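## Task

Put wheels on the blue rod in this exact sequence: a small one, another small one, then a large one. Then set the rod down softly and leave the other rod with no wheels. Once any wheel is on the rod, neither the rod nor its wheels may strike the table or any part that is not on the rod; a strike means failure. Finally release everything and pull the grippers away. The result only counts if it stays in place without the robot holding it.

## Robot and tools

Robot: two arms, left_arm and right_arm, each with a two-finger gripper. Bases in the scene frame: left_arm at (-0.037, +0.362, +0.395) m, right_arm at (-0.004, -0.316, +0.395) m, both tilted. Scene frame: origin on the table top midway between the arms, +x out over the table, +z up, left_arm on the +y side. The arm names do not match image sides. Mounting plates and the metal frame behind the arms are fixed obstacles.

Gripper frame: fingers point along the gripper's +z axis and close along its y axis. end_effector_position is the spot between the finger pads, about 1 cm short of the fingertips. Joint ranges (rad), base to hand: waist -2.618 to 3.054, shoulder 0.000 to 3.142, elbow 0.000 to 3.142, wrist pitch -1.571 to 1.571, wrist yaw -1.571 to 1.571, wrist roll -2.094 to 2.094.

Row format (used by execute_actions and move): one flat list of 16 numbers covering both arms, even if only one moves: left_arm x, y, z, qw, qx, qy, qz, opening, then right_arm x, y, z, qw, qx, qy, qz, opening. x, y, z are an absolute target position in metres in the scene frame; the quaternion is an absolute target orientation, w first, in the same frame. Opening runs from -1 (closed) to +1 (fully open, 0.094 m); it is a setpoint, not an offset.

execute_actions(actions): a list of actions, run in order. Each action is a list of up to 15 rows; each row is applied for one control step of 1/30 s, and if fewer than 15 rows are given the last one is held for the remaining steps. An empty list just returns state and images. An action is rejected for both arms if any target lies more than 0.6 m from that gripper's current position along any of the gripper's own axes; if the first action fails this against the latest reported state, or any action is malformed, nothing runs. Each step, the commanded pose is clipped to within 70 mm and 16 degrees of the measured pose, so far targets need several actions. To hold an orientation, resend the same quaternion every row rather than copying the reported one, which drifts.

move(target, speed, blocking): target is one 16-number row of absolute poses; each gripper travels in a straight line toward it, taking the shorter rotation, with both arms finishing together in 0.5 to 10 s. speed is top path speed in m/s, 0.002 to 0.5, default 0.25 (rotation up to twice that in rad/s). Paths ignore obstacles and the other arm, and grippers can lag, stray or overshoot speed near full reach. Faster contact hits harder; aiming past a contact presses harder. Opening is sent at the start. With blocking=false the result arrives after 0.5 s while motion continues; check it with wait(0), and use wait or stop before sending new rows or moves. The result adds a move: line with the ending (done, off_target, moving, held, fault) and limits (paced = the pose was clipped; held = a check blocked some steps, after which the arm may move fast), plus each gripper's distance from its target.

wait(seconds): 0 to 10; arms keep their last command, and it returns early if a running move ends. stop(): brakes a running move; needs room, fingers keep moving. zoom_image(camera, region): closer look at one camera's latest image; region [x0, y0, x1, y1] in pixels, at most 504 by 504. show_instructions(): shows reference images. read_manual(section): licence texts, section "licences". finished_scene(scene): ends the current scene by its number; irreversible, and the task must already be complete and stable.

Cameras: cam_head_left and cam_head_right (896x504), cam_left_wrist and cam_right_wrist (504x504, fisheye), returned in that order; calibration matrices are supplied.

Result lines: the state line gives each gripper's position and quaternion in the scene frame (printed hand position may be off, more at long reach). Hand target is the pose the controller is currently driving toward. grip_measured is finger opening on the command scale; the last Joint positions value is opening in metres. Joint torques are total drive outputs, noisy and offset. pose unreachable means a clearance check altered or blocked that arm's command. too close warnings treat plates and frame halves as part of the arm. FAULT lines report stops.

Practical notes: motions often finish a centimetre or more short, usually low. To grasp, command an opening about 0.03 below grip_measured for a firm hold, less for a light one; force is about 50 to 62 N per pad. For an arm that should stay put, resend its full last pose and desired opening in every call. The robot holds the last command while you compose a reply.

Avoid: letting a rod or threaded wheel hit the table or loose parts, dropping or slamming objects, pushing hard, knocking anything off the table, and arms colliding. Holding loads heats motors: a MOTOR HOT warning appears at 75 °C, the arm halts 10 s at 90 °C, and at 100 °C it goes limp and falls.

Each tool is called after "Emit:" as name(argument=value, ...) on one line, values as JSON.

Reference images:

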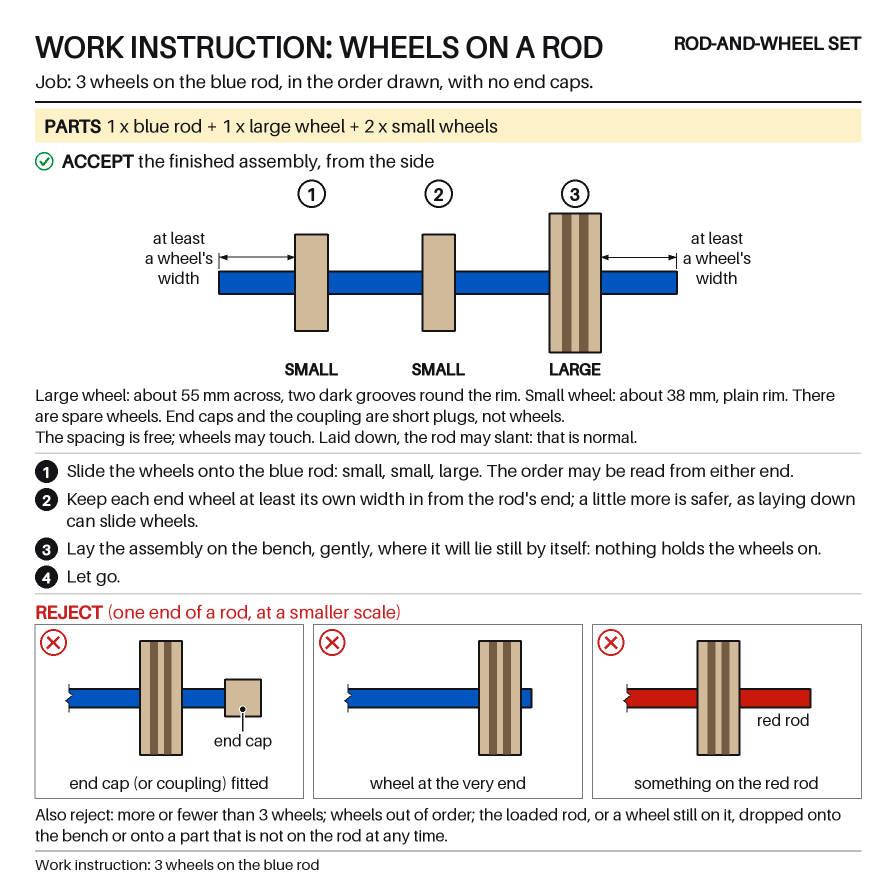

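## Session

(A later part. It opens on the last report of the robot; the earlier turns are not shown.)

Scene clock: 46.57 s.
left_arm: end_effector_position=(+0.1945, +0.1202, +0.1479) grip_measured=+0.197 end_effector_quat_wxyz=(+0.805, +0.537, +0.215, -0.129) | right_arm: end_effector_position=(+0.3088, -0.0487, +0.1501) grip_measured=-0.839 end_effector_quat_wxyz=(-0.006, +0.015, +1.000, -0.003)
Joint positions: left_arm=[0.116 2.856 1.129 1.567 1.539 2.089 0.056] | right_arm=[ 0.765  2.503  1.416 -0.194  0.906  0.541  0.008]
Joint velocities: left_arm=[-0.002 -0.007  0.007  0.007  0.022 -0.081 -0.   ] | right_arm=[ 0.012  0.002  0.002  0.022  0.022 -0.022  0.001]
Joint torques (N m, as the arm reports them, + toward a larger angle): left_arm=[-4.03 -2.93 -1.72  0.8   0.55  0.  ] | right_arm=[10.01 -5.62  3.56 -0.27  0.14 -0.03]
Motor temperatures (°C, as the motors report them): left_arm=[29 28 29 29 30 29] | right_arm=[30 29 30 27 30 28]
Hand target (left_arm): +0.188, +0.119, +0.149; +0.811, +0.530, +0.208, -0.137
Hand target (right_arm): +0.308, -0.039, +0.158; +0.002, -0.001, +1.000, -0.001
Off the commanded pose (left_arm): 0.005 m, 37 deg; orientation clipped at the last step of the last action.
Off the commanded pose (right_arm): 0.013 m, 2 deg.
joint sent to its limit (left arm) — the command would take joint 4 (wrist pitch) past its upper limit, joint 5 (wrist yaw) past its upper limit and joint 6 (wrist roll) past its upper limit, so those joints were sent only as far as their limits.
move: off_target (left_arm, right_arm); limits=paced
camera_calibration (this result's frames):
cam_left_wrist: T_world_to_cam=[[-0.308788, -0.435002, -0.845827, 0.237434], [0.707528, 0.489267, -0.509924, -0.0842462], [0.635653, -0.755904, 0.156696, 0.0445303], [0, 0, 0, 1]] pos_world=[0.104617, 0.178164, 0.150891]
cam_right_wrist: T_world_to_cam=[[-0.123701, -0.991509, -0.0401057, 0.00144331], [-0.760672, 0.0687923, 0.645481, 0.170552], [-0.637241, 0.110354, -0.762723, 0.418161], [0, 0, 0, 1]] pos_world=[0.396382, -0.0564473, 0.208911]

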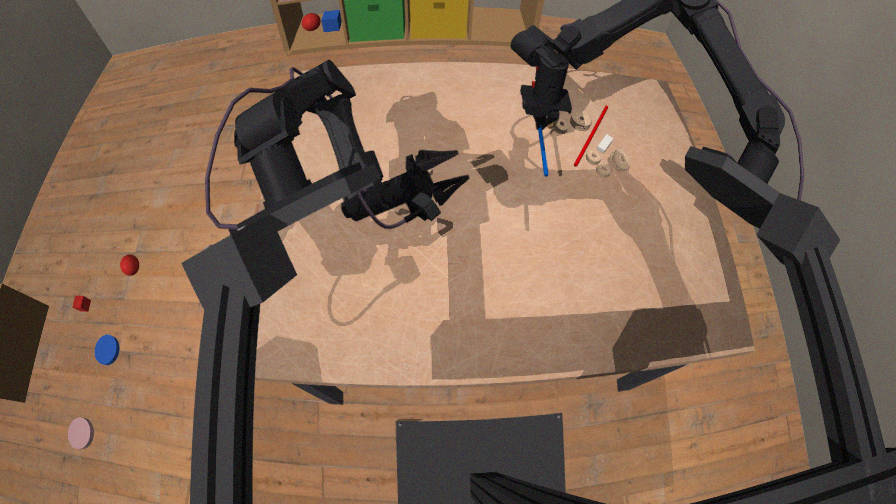

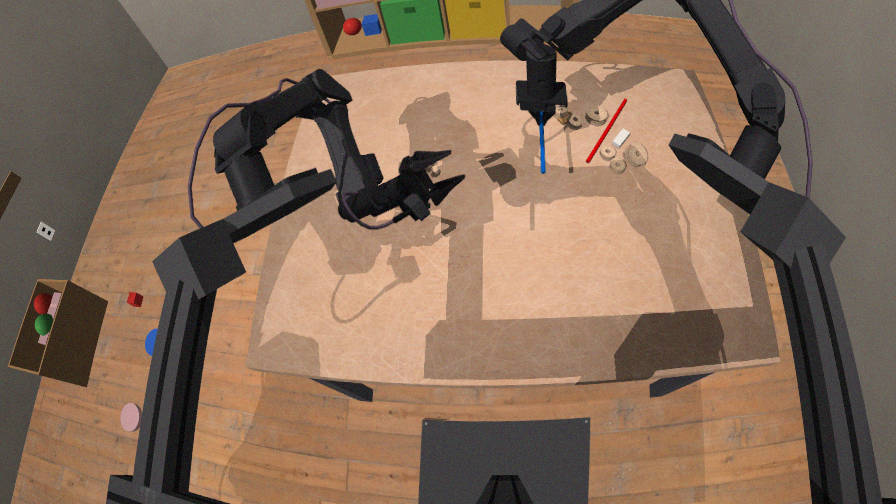

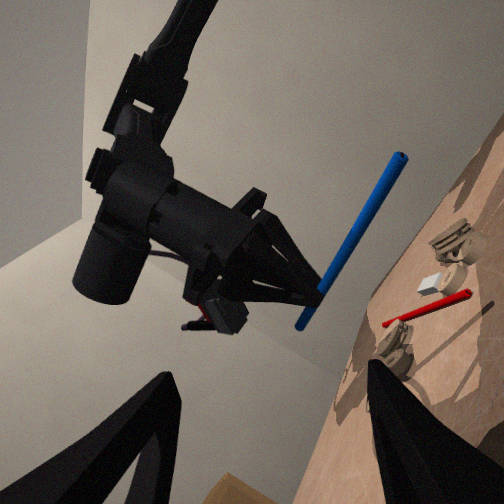

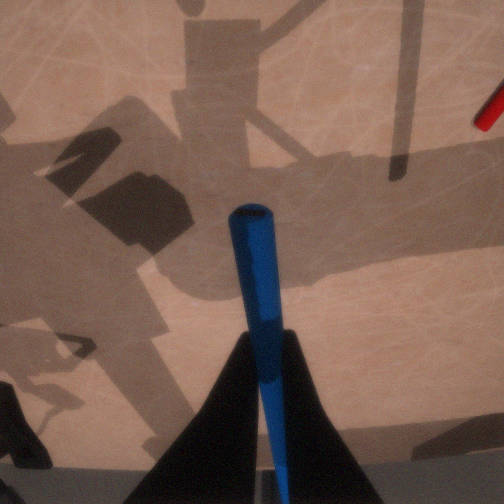

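Emit:
move(target=[0.15,0.2,0.2,0,0.334,0.943,0,0.2, 0.31,-0.04,0.16,0,0,1,0,-0.88], speed=0.4)

Emit:
move(target=[0.19,0.12,0.15,0,0,0.707,-0.707,0.2, 0.31,-0.04,0.16,0,0,1,0,-0.88], speed=0.3)

Scene clock: 51.10 s.
left_arm: end_effector_position=(+0.1452, +0.2086, +0.1993) grip_measured=+0.198 end_effector_quat_wxyz=(-0.000, +0.342, +0.940, +0.011) | right_arm: end_effector_position=(+0.3069, -0.0500, +0.1499) grip_measured=-0.839 end_effector_quat_wxyz=(-0.009, +0.010, +1.000, -0.005)
Joint positions: left_arm=[-0.721  1.964  0.507  0.236 -0.915  0.054  0.056] | right_arm=[ 0.764  2.503  1.416 -0.207  0.906  0.541  0.008]
Joint velocities: left_arm=[-0.007  0.017 -0.002 -0.066  0.022  0.007  0.   ] | right_arm=[-0.007  0.007 -0.002 -0.022 -0.037  0.037  0.   ]
Joint torques (N m, as the arm reports them, + toward a larger angle): left_arm=[-5.33 -5.08  1.87 -0.04  0.06 -0.1 ] | right_arm=[10.07 -6.33  3.72 -0.32  0.1  -0.01]
Motor temperatures (°C, as the motors report them): left_arm=[29 28 29 29 30 29] | right_arm=[31 29 30 27 30 28]
Hand target (left_arm): +0.152, +0.201, +0.201; +0.006, +0.333, +0.943, +0.004
Hand target (right_arm): +0.310, -0.040, +0.160; +0.001, +0.000, +1.000, +0.000
Off the commanded pose (left_arm): 0.010 m, 2 deg.
Off the commanded pose (right_arm): 0.015 m, 2 deg.
move: off_target (right_arm); limits=paced
camera_calibration (this result's frames):
cam_left_wrist: T_world_to_cam=[[-0.735005, -0.673703, -0.0767646, 0.262544], [-0.619057, 0.62054, 0.48135, -0.09871], [-0.276652, 0.401316, -0.87316, 0.230982], [0, 0, 0, 1]] pos_world=[0.195765, 0.145433, 0.269353]
cam_right_wrist: T_world_to_cam=[[-0.114868, -0.992755, -0.035253, -0.00363185], [-0.75674, 0.0644593, 0.650531, 0.167163], [-0.643545, 0.101403, -0.758662, 0.417822], [0, 0, 0, 1]] pos_world=[0.394969, -0.056749, 0.208112]

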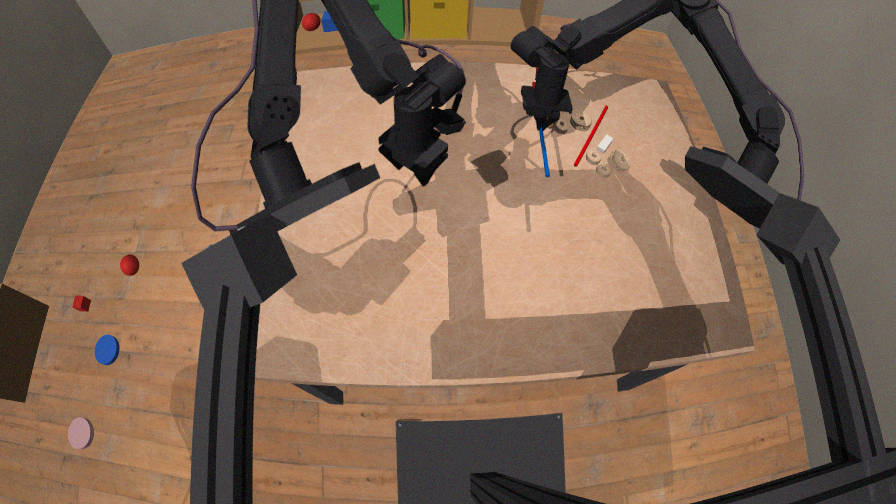

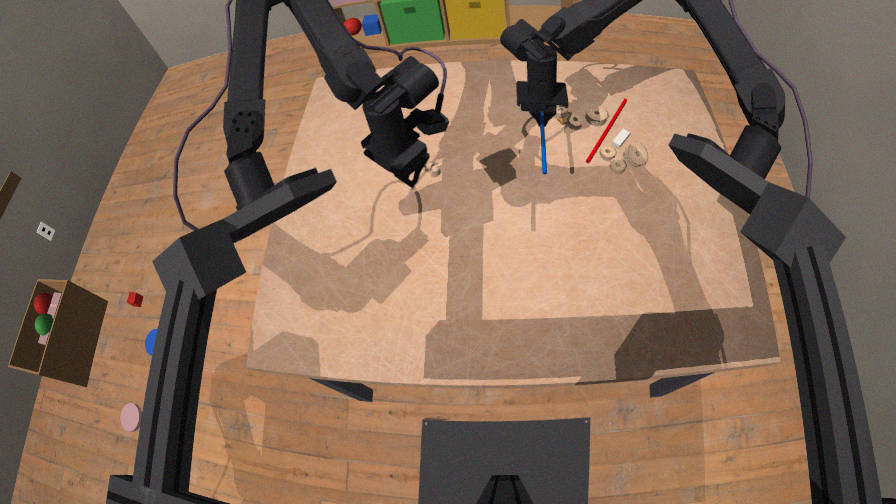

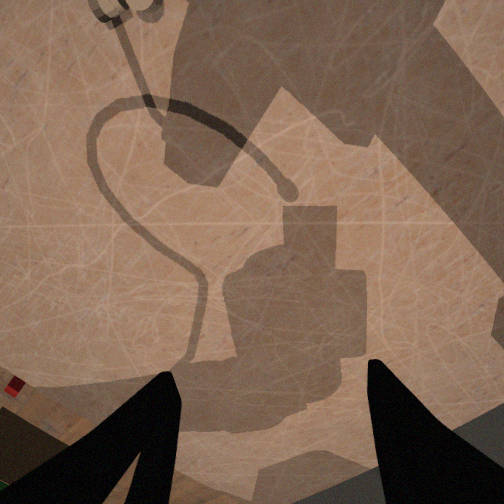

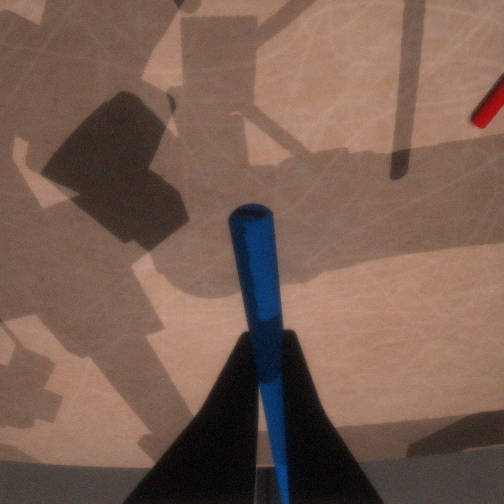

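Scene clock: 54.60 s.
left_arm: end_effector_position=(+0.1857, +0.1215, +0.1468) grip_measured=+0.198 end_effector_quat_wxyz=(-0.012, -0.003, +0.717, -0.697) | right_arm: end_effector_position=(+0.3069, -0.0503, +0.1497) grip_measured=-0.839 end_effector_quat_wxyz=(-0.009, +0.010, +1.000, -0.005)
Joint positions: left_arm=[0.074 2.414 0.964 0.328 1.106 0.375 0.056] | right_arm=[ 0.763  2.503  1.416 -0.207  0.906  0.541  0.008]
Joint velocities: left_arm=[ 0.002  0.002 -0.017 -0.022  0.081 -0.022  0.   ] | right_arm=[-0.012  0.022  0.007 -0.022  0.037  0.007  0.001]
Joint torques (N m, as the arm reports them, + toward a larger angle): left_arm=[-4.15 -5.   -1.28 -0.54  0.59  0.12] | right_arm=[ 9.87 -6.49  3.68 -0.29  0.1   0.01]
Motor temperatures (°C, as the motors report them): left_arm=[28 28 29 29 30 29] | right_arm=[31 29 30 27 30 28]
Hand target (left_arm): +0.188, +0.119, +0.149; -0.006, -0.002, +0.707, -0.707
Hand target (right_arm): +0.310, -0.040, +0.160; +0.000, +0.000, +1.000, +0.000
Off the commanded pose (left_arm): 0.006 m, 2 deg.
Off the commanded pose (right_arm): 0.015 m, 2 deg.
move: off_target (right_arm)
camera_calibration (this result's frames):
cam_left_wrist: T_world_to_cam=[[-0.109148, -0.0839618, 0.990473, -0.114955], [-0.872412, 0.485671, -0.0549681, 0.14783], [-0.476429, -0.8701, -0.126259, 0.31319], [0, 0, 0, 1]] pos_world=[0.265634, 0.191058, 0.161529]
cam_right_wrist: T_world_to_cam=[[-0.115035, -0.992759, -0.0346002, -0.00397965], [-0.75634, 0.0649533, 0.650946, 0.167155], [-0.643985, 0.101051, -0.758335, 0.417708], [0, 0, 0, 1]] pos_world=[0.394966, -0.0570181, 0.207816]

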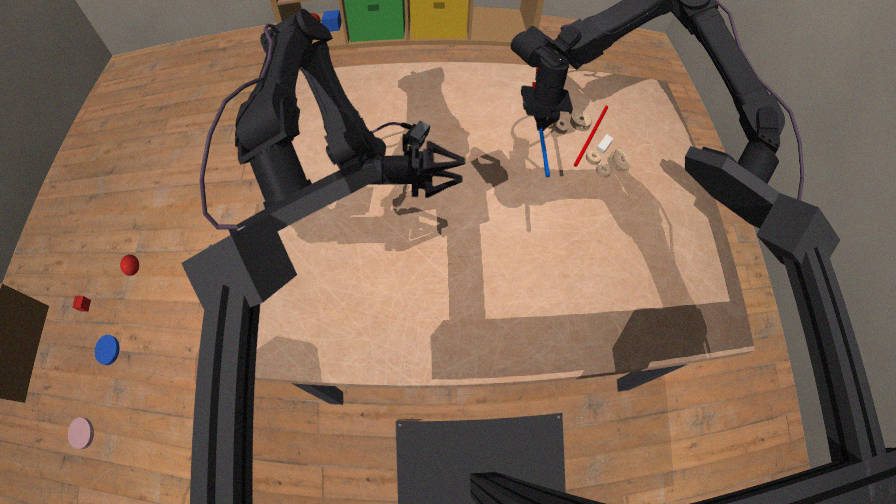

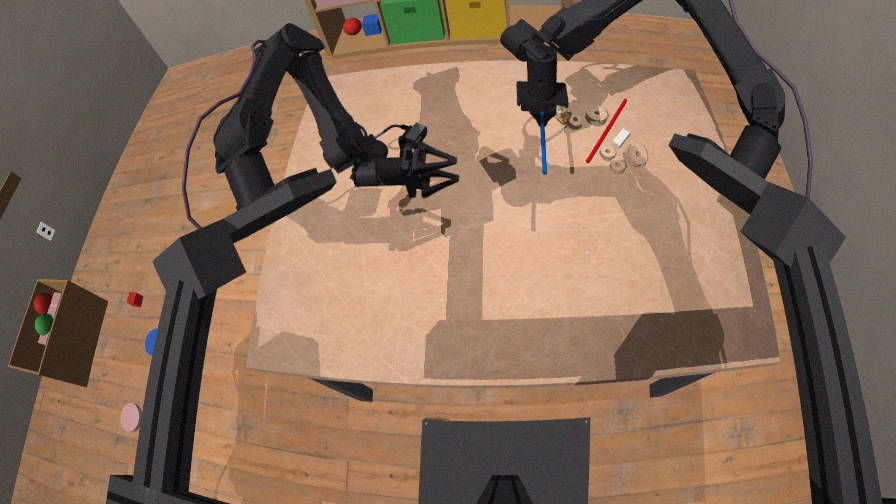

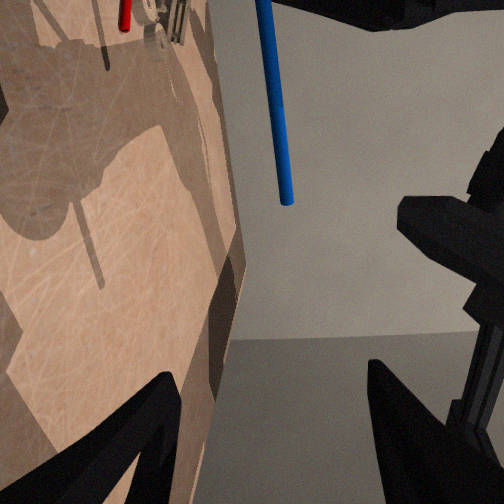

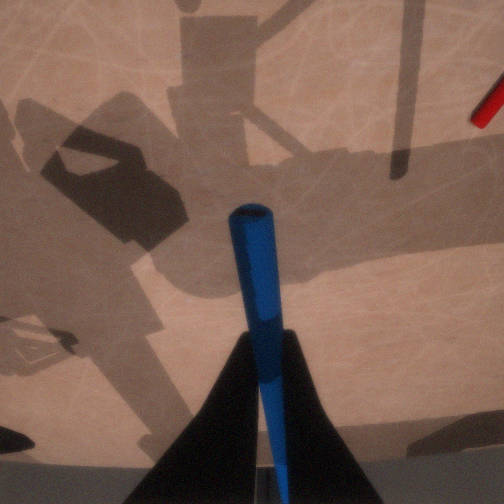

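Emit:
move(target=[0.208,0.0,0.153,0,0,0.707,-0.707,0.2, 0.31,-0.04,0.16,0,0,1,0,-0.88], speed=0.15)

Scene clock: 56.17 s.
left_arm: end_effector_position=(+0.2050, +0.0060, +0.1512) grip_measured=+0.198 end_effector_quat_wxyz=(-0.007, -0.007, +0.715, -0.699) | right_arm: end_effector_position=(+0.3068, -0.0497, +0.1503) grip_measured=-0.839 end_effector_quat_wxyz=(-0.009, +0.010, +1.000, -0.004)
Joint positions: left_arm=[-0.214  2.618  1.135  0.762  0.938 -0.082  0.056] | right_arm=[ 0.765  2.503  1.416 -0.207  0.906  0.541  0.008]
Joint velocities: left_arm=[-0.002 -0.002 -0.007  0.007 -0.022 -0.11  -0.   ] | right_arm=[-0.012 -0.007  0.012 -0.051 -0.007  0.037 -0.   ]
Joint torques (N m, as the arm reports them, + toward a larger angle): left_arm=[-7.41 -5.02  0.01  0.41  0.56  0.02] | right_arm=[10.13 -6.3   3.6  -0.22  0.14  0.  ]
Motor temperatures (°C, as the motors report them): left_arm=[28 28 29 29 30 29] | right_arm=[31 29 30 27 30 28]
Hand target (left_arm): +0.207, -0.000, +0.154; +0.001, -0.001, +0.708, -0.707
Hand target (right_arm): +0.310, -0.040, +0.160; +0.001, +0.000, +1.000, +0.000
Off the commanded pose (left_arm): 0.007 m, 2 deg.
Off the commanded pose (right_arm): 0.014 m, 2 deg.
move: off_target (right_arm)
camera_calibration (this result's frames):
cam_left_wrist: T_world_to_cam=[[-0.110966, -0.0776796, 0.990784, -0.126619], [-0.878001, 0.474741, -0.0611139, 0.223093], [-0.465618, -0.876691, -0.120883, 0.219477], [0, 0, 0, 1]] pos_world=[0.284018, 0.0766665, 0.165617]
cam_right_wrist: T_world_to_cam=[[-0.11389, -0.992845, -0.0358958, -0.00349046], [-0.757051, 0.0633313, 0.650279, 0.166902], [-0.643353, 0.101235, -0.758847, 0.417971], [0, 0, 0, 1]] pos_world=[0.394859, -0.056349, 0.208517]

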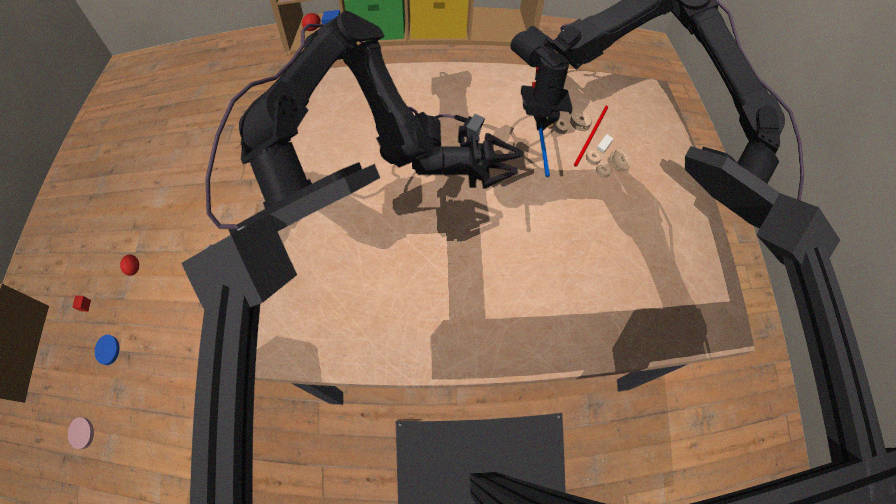

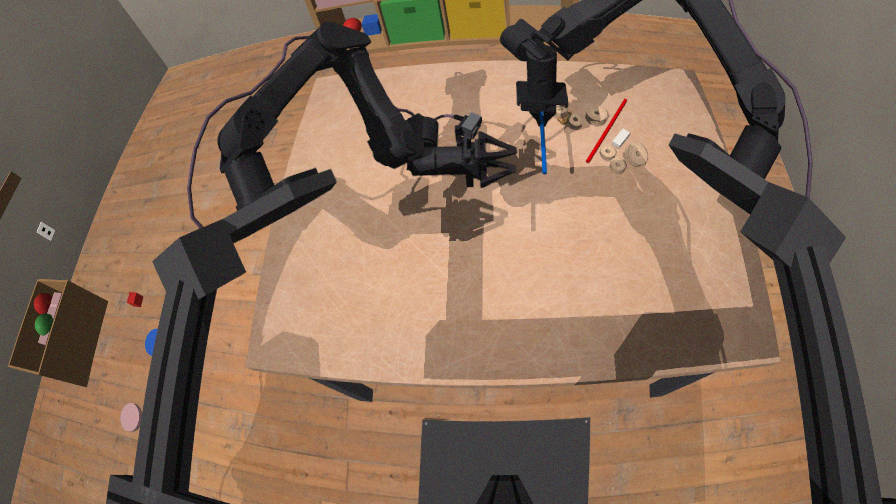

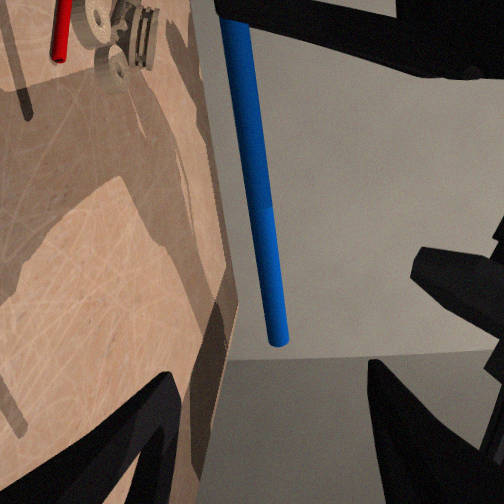

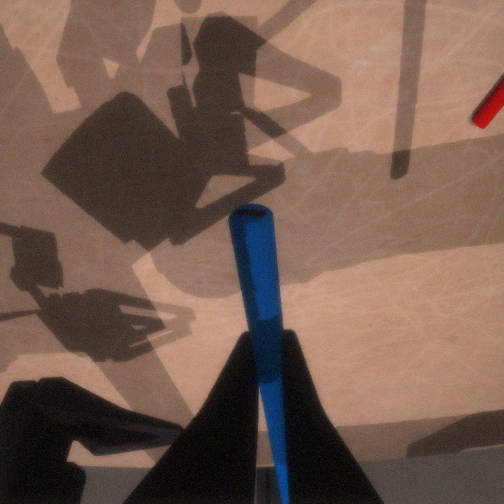

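Emit:
move(target=[0.208,-0.059,0.154,0,0,0.707,-0.707,0.2, 0.31,-0.04,0.16,0,0,1,0,-0.88], speed=0.08)

Scene clock: 57.53 s.
left_arm: end_effector_position=(+0.2067, -0.0503, +0.1483) grip_measured=+0.198 end_effector_quat_wxyz=(-0.007, -0.008, +0.716, -0.698) | right_arm: end_effector_position=(+0.3070, -0.0513, +0.1487) grip_measured=-0.839 end_effector_quat_wxyz=(-0.010, +0.011, +1.000, -0.006)
Joint positions: left_arm=[-0.323  2.745  1.305  0.806  0.849 -0.194  0.056] | right_arm=[ 0.76   2.503  1.416 -0.207  0.906  0.541  0.008]
Joint velocities: left_arm=[-0.012 -0.032  0.007 -0.051 -0.007 -0.007  0.   ] | right_arm=[ 0.002  0.002 -0.012 -0.051 -0.022 -0.007 -0.001]
Joint torques (N m, as the arm reports them, + toward a larger angle): left_arm=[-9.02 -5.24  0.65  0.62  0.56 -0.04] | right_arm=[10.24 -6.29  3.62 -0.33  0.14  0.04]
Motor temperatures (°C, as the motors report them): left_arm=[29 28 29 29 30 29] | right_arm=[31 29 30 27 30 28]
Hand target (left_arm): +0.207, -0.059, +0.155; +0.000, +0.000, +0.707, -0.707
Hand target (right_arm): +0.310, -0.040, +0.160; +0.001, -0.000, +1.000, +0.000
Off the commanded pose (left_arm): 0.010 m, 2 deg.
Off the commanded pose (right_arm): 0.016 m, 2 deg.
move: off_target (right_arm)
camera_calibration (this result's frames):
cam_left_wrist: T_world_to_cam=[[-0.109945, -0.0814203, 0.990597, -0.128324], [-0.878944, 0.473305, -0.0586506, 0.250953], [-0.464079, -0.877128, -0.123601, 0.170566], [0, 0, 0, 1]] pos_world=[0.285621, 0.0203823, 0.162918]
cam_right_wrist: T_world_to_cam=[[-0.116865, -0.992615, -0.0325251, -0.00476131], [-0.755197, 0.0675486, 0.652009, 0.167562], [-0.644996, 0.10076, -0.757514, 0.417287], [0, 0, 0, 1]] pos_world=[0.395135, -0.0580906, 0.206694]

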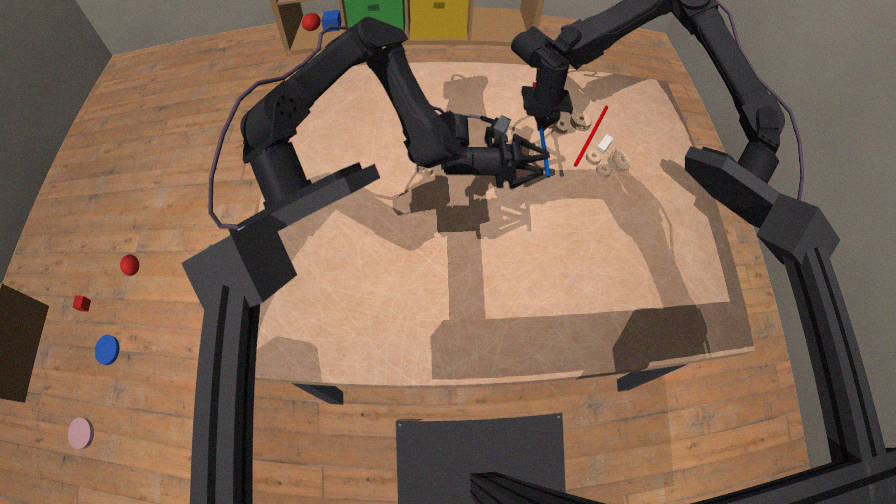

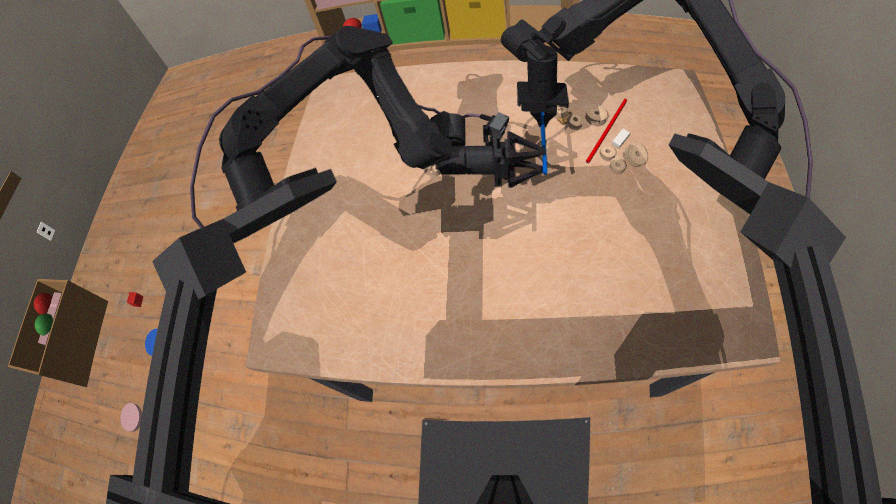

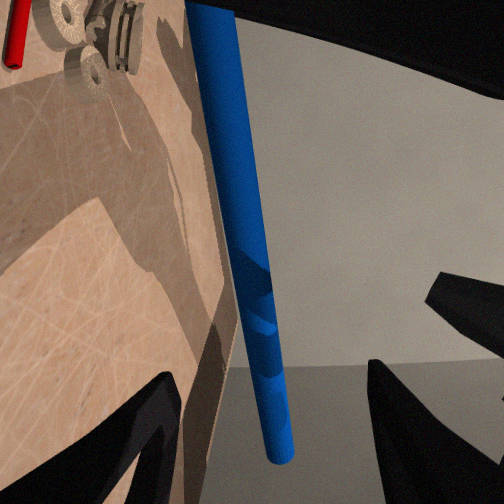

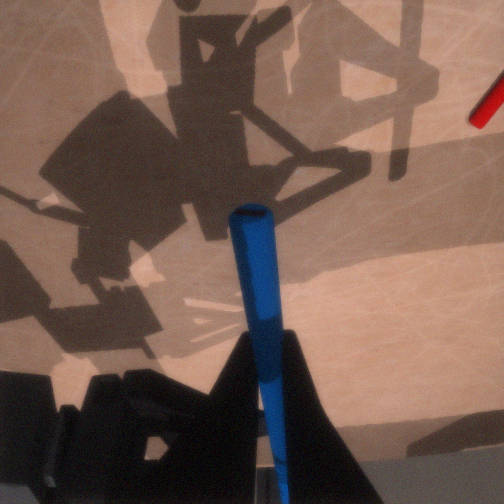

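Emit:
move(target=[0.208,-0.071,0.155,0,0,0.707,-0.707,0.2, 0.31,-0.04,0.16,0,0,1,0,-0.88], speed=0.05)

Emit:
move(target=[0.208,-0.071,0.155,0,0,0.707,-0.707,-0.88, 0.31,-0.04,0.16,0,0,1,0,-0.88], speed=0.05)

Emit:
zoom_image(camera="cam_head_right", region=[470, 80, 630, 210])

Scene clock: 58.60 s.
left_arm: end_effector_position=(+0.2082, -0.0617, +0.1477) grip_measured=+0.198 end_effector_quat_wxyz=(-0.006, -0.009, +0.717, -0.697) | right_arm: end_effector_position=(+0.3068, -0.0498, +0.1502) grip_measured=-0.839 end_effector_quat_wxyz=(-0.009, +0.010, +1.000, -0.005)
Joint positions: left_arm=[-0.343  2.77   1.346  0.807  0.83  -0.215  0.056] | right_arm=[ 0.765  2.503  1.416 -0.207  0.906  0.541  0.008]
Joint velocities: left_arm=[-0.007  0.007  0.007  0.095 -0.007 -0.081 -0.   ] | right_arm=[-0.017  0.007 -0.007  0.051  0.051 -0.022 -0.001]
Joint torques (N m, as the arm reports them, + toward a larger angle): left_arm=[-9.22 -5.3   0.9   0.63  0.55  0.03] | right_arm=[ 9.92 -6.17  3.62 -0.27  0.08 -0.03]
Motor temperatures (°C, as the motors report them): left_arm=[29 28 29 29 30 29] | right_arm=[32 29 30 27 30 28]
Hand target (left_arm): +0.208, -0.071, +0.155; +0.000, -0.000, +0.707, -0.707
Hand target (right_arm): +0.310, -0.040, +0.160; +0.000, +0.000, +1.000, -0.000
Off the commanded pose (left_arm): 0.012 m, 2 deg.
Off the commanded pose (right_arm): 0.014 m, 2 deg.
move: off_target (left_arm, right_arm)
camera_calibration (this result's frames):
cam_left_wrist: T_world_to_cam=[[-0.109312, -0.0839311, 0.990458, -0.128738], [-0.880204, 0.471134, -0.0572197, 0.257531], [-0.461836, -0.878059, -0.125377, 0.160963], [0, 0, 0, 1]] pos_world=[0.286946, 0.00919852, 0.162426]
cam_right_wrist: T_world_to_cam=[[-0.114119, -0.992828, -0.0356368, -0.00358834], [-0.756909, 0.0636557, 0.650413, 0.166953], [-0.643479, 0.101198, -0.758744, 0.417918], [0, 0, 0, 1]] pos_world=[0.39488, -0.0564827, 0.208377]

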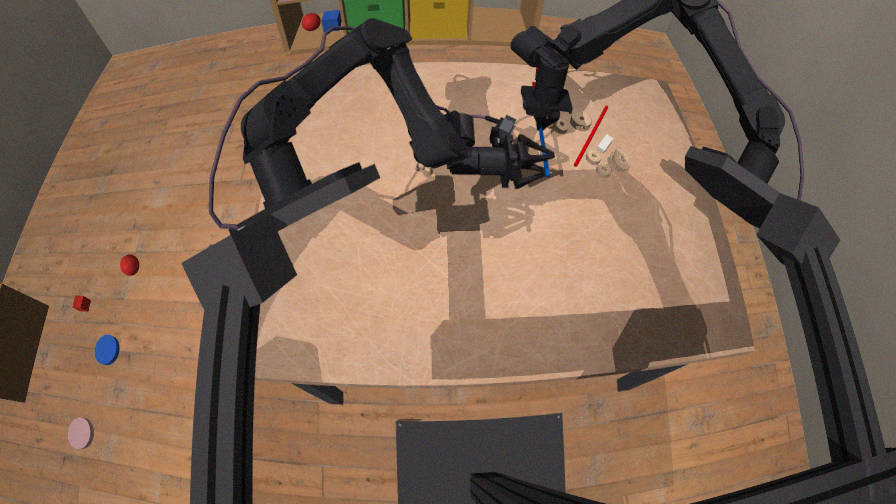

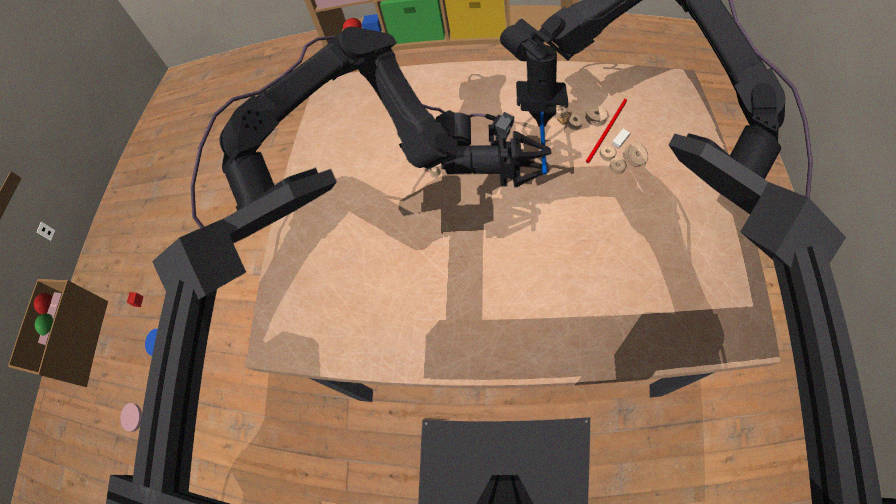

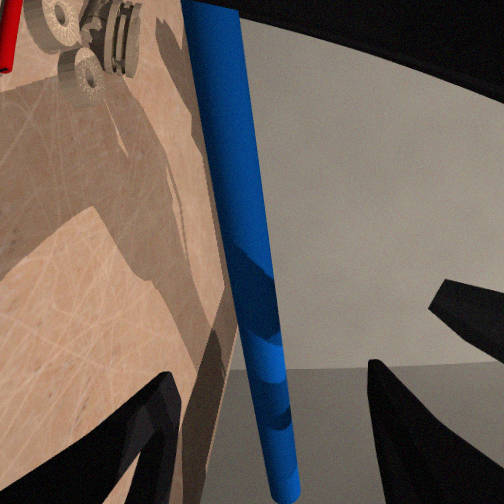

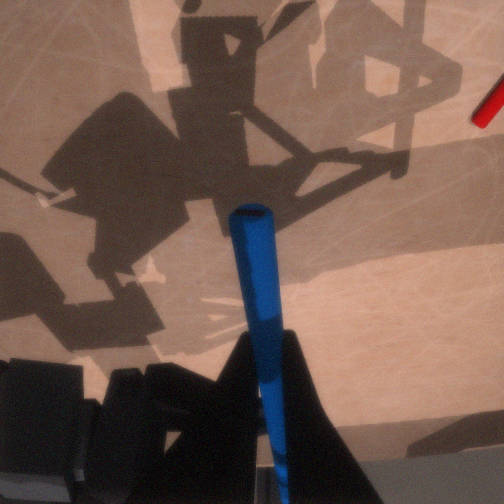

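Scene clock: 59.30 s.
left_arm: end_effector_position=(+0.2086, -0.0612, +0.1471) grip_measured=-0.829 end_effector_quat_wxyz=(-0.006, -0.010, +0.717, -0.697) | right_arm: end_effector_position=(+0.3069, -0.0511, +0.1489) grip_measured=-0.839 end_effector_quat_wxyz=(-0.010, +0.011, +1.000, -0.006)
Joint positions: left_arm=[-0.342  2.77   1.346  0.808  0.829 -0.216  0.008] | right_arm=[ 0.761  2.503  1.416 -0.207  0.906  0.541  0.008]
Joint velocities: left_arm=[-0.007 -0.027 -0.012 -0.051 -0.007 -0.022 -0.   ] | right_arm=[-0.007  0.002 -0.002  0.051 -0.066  0.037  0.   ]
Joint torques (N m, as the arm reports them, + toward a larger angle): left_arm=[-9.41 -5.31  0.89  0.61  0.56  0.02] | right_arm=[10.37 -6.33  3.8  -0.31  0.1   0.04]
Motor temperatures (°C, as the motors report them): left_arm=[29 28 29 29 30 29] | right_arm=[32 29 30 27 30 28]
Hand target (left_arm): +0.208, -0.071, +0.155; -0.000, -0.000, +0.707, -0.707
Hand target (right_arm): +0.310, -0.040, +0.160; +0.001, +0.000, +1.000, +0.000
Off the commanded pose (left_arm): 0.013 m, 2 deg.
Off the commanded pose (right_arm): 0.016 m, 2 deg.
move: off_target (left_arm, right_arm)
camera_calibration (this result's frames):
cam_left_wrist: T_world_to_cam=[[-0.108432, -0.0854465, 0.990425, -0.128288], [-0.880943, 0.469909, -0.0559058, 0.257494], [-0.460632, -0.87857, -0.126227, 0.161338], [0, 0, 0, 1]] pos_world=[0.287244, 0.00978614, 0.16182]
cam_right_wrist: T_world_to_cam=[[-0.116408, -0.992652, -0.0330441, -0.00456602], [-0.755483, 0.0668998, 0.651744, 0.16746], [-0.644744, 0.100833, -0.757719, 0.417392], [0, 0, 0, 1]] pos_world=[0.395093, -0.0578223, 0.206974]

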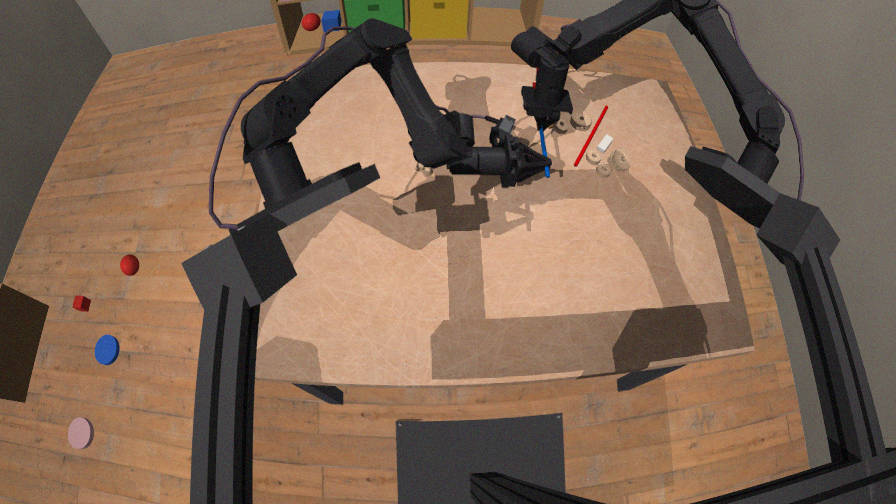

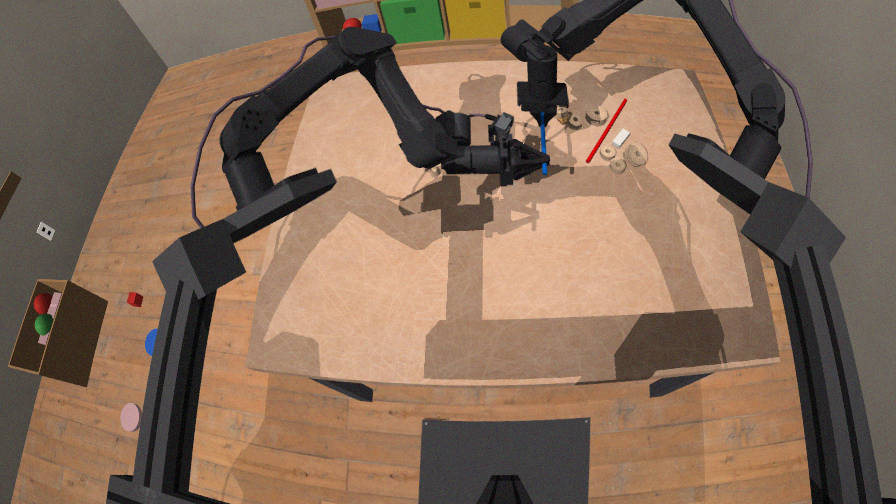

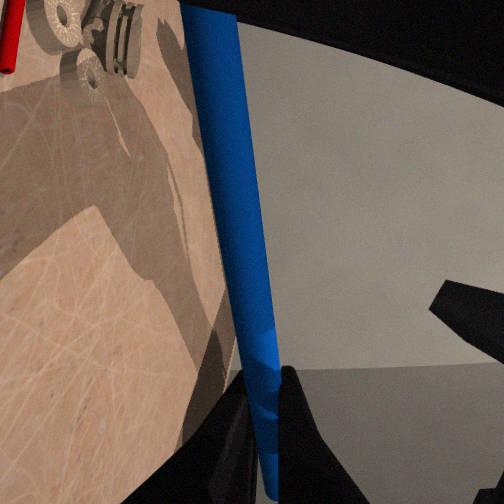

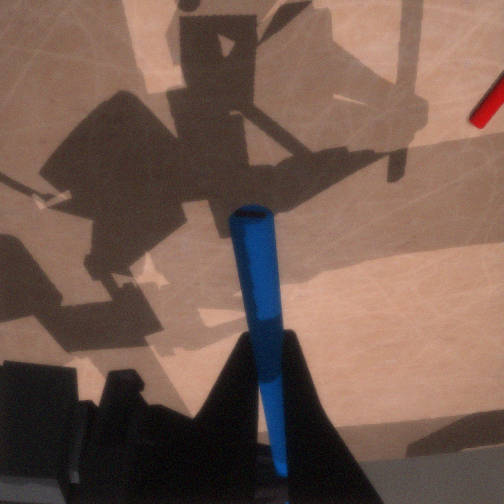

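Region (470, 80, 630, 210) of cam_head_right's 896x504 image, scaled by 3.150, with more detail than that image has; it fills the top 410 rows of this view, and the rest is white.

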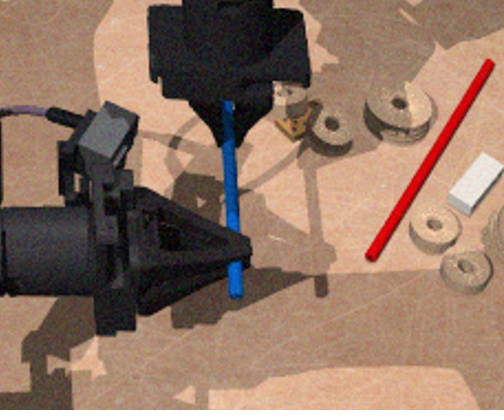

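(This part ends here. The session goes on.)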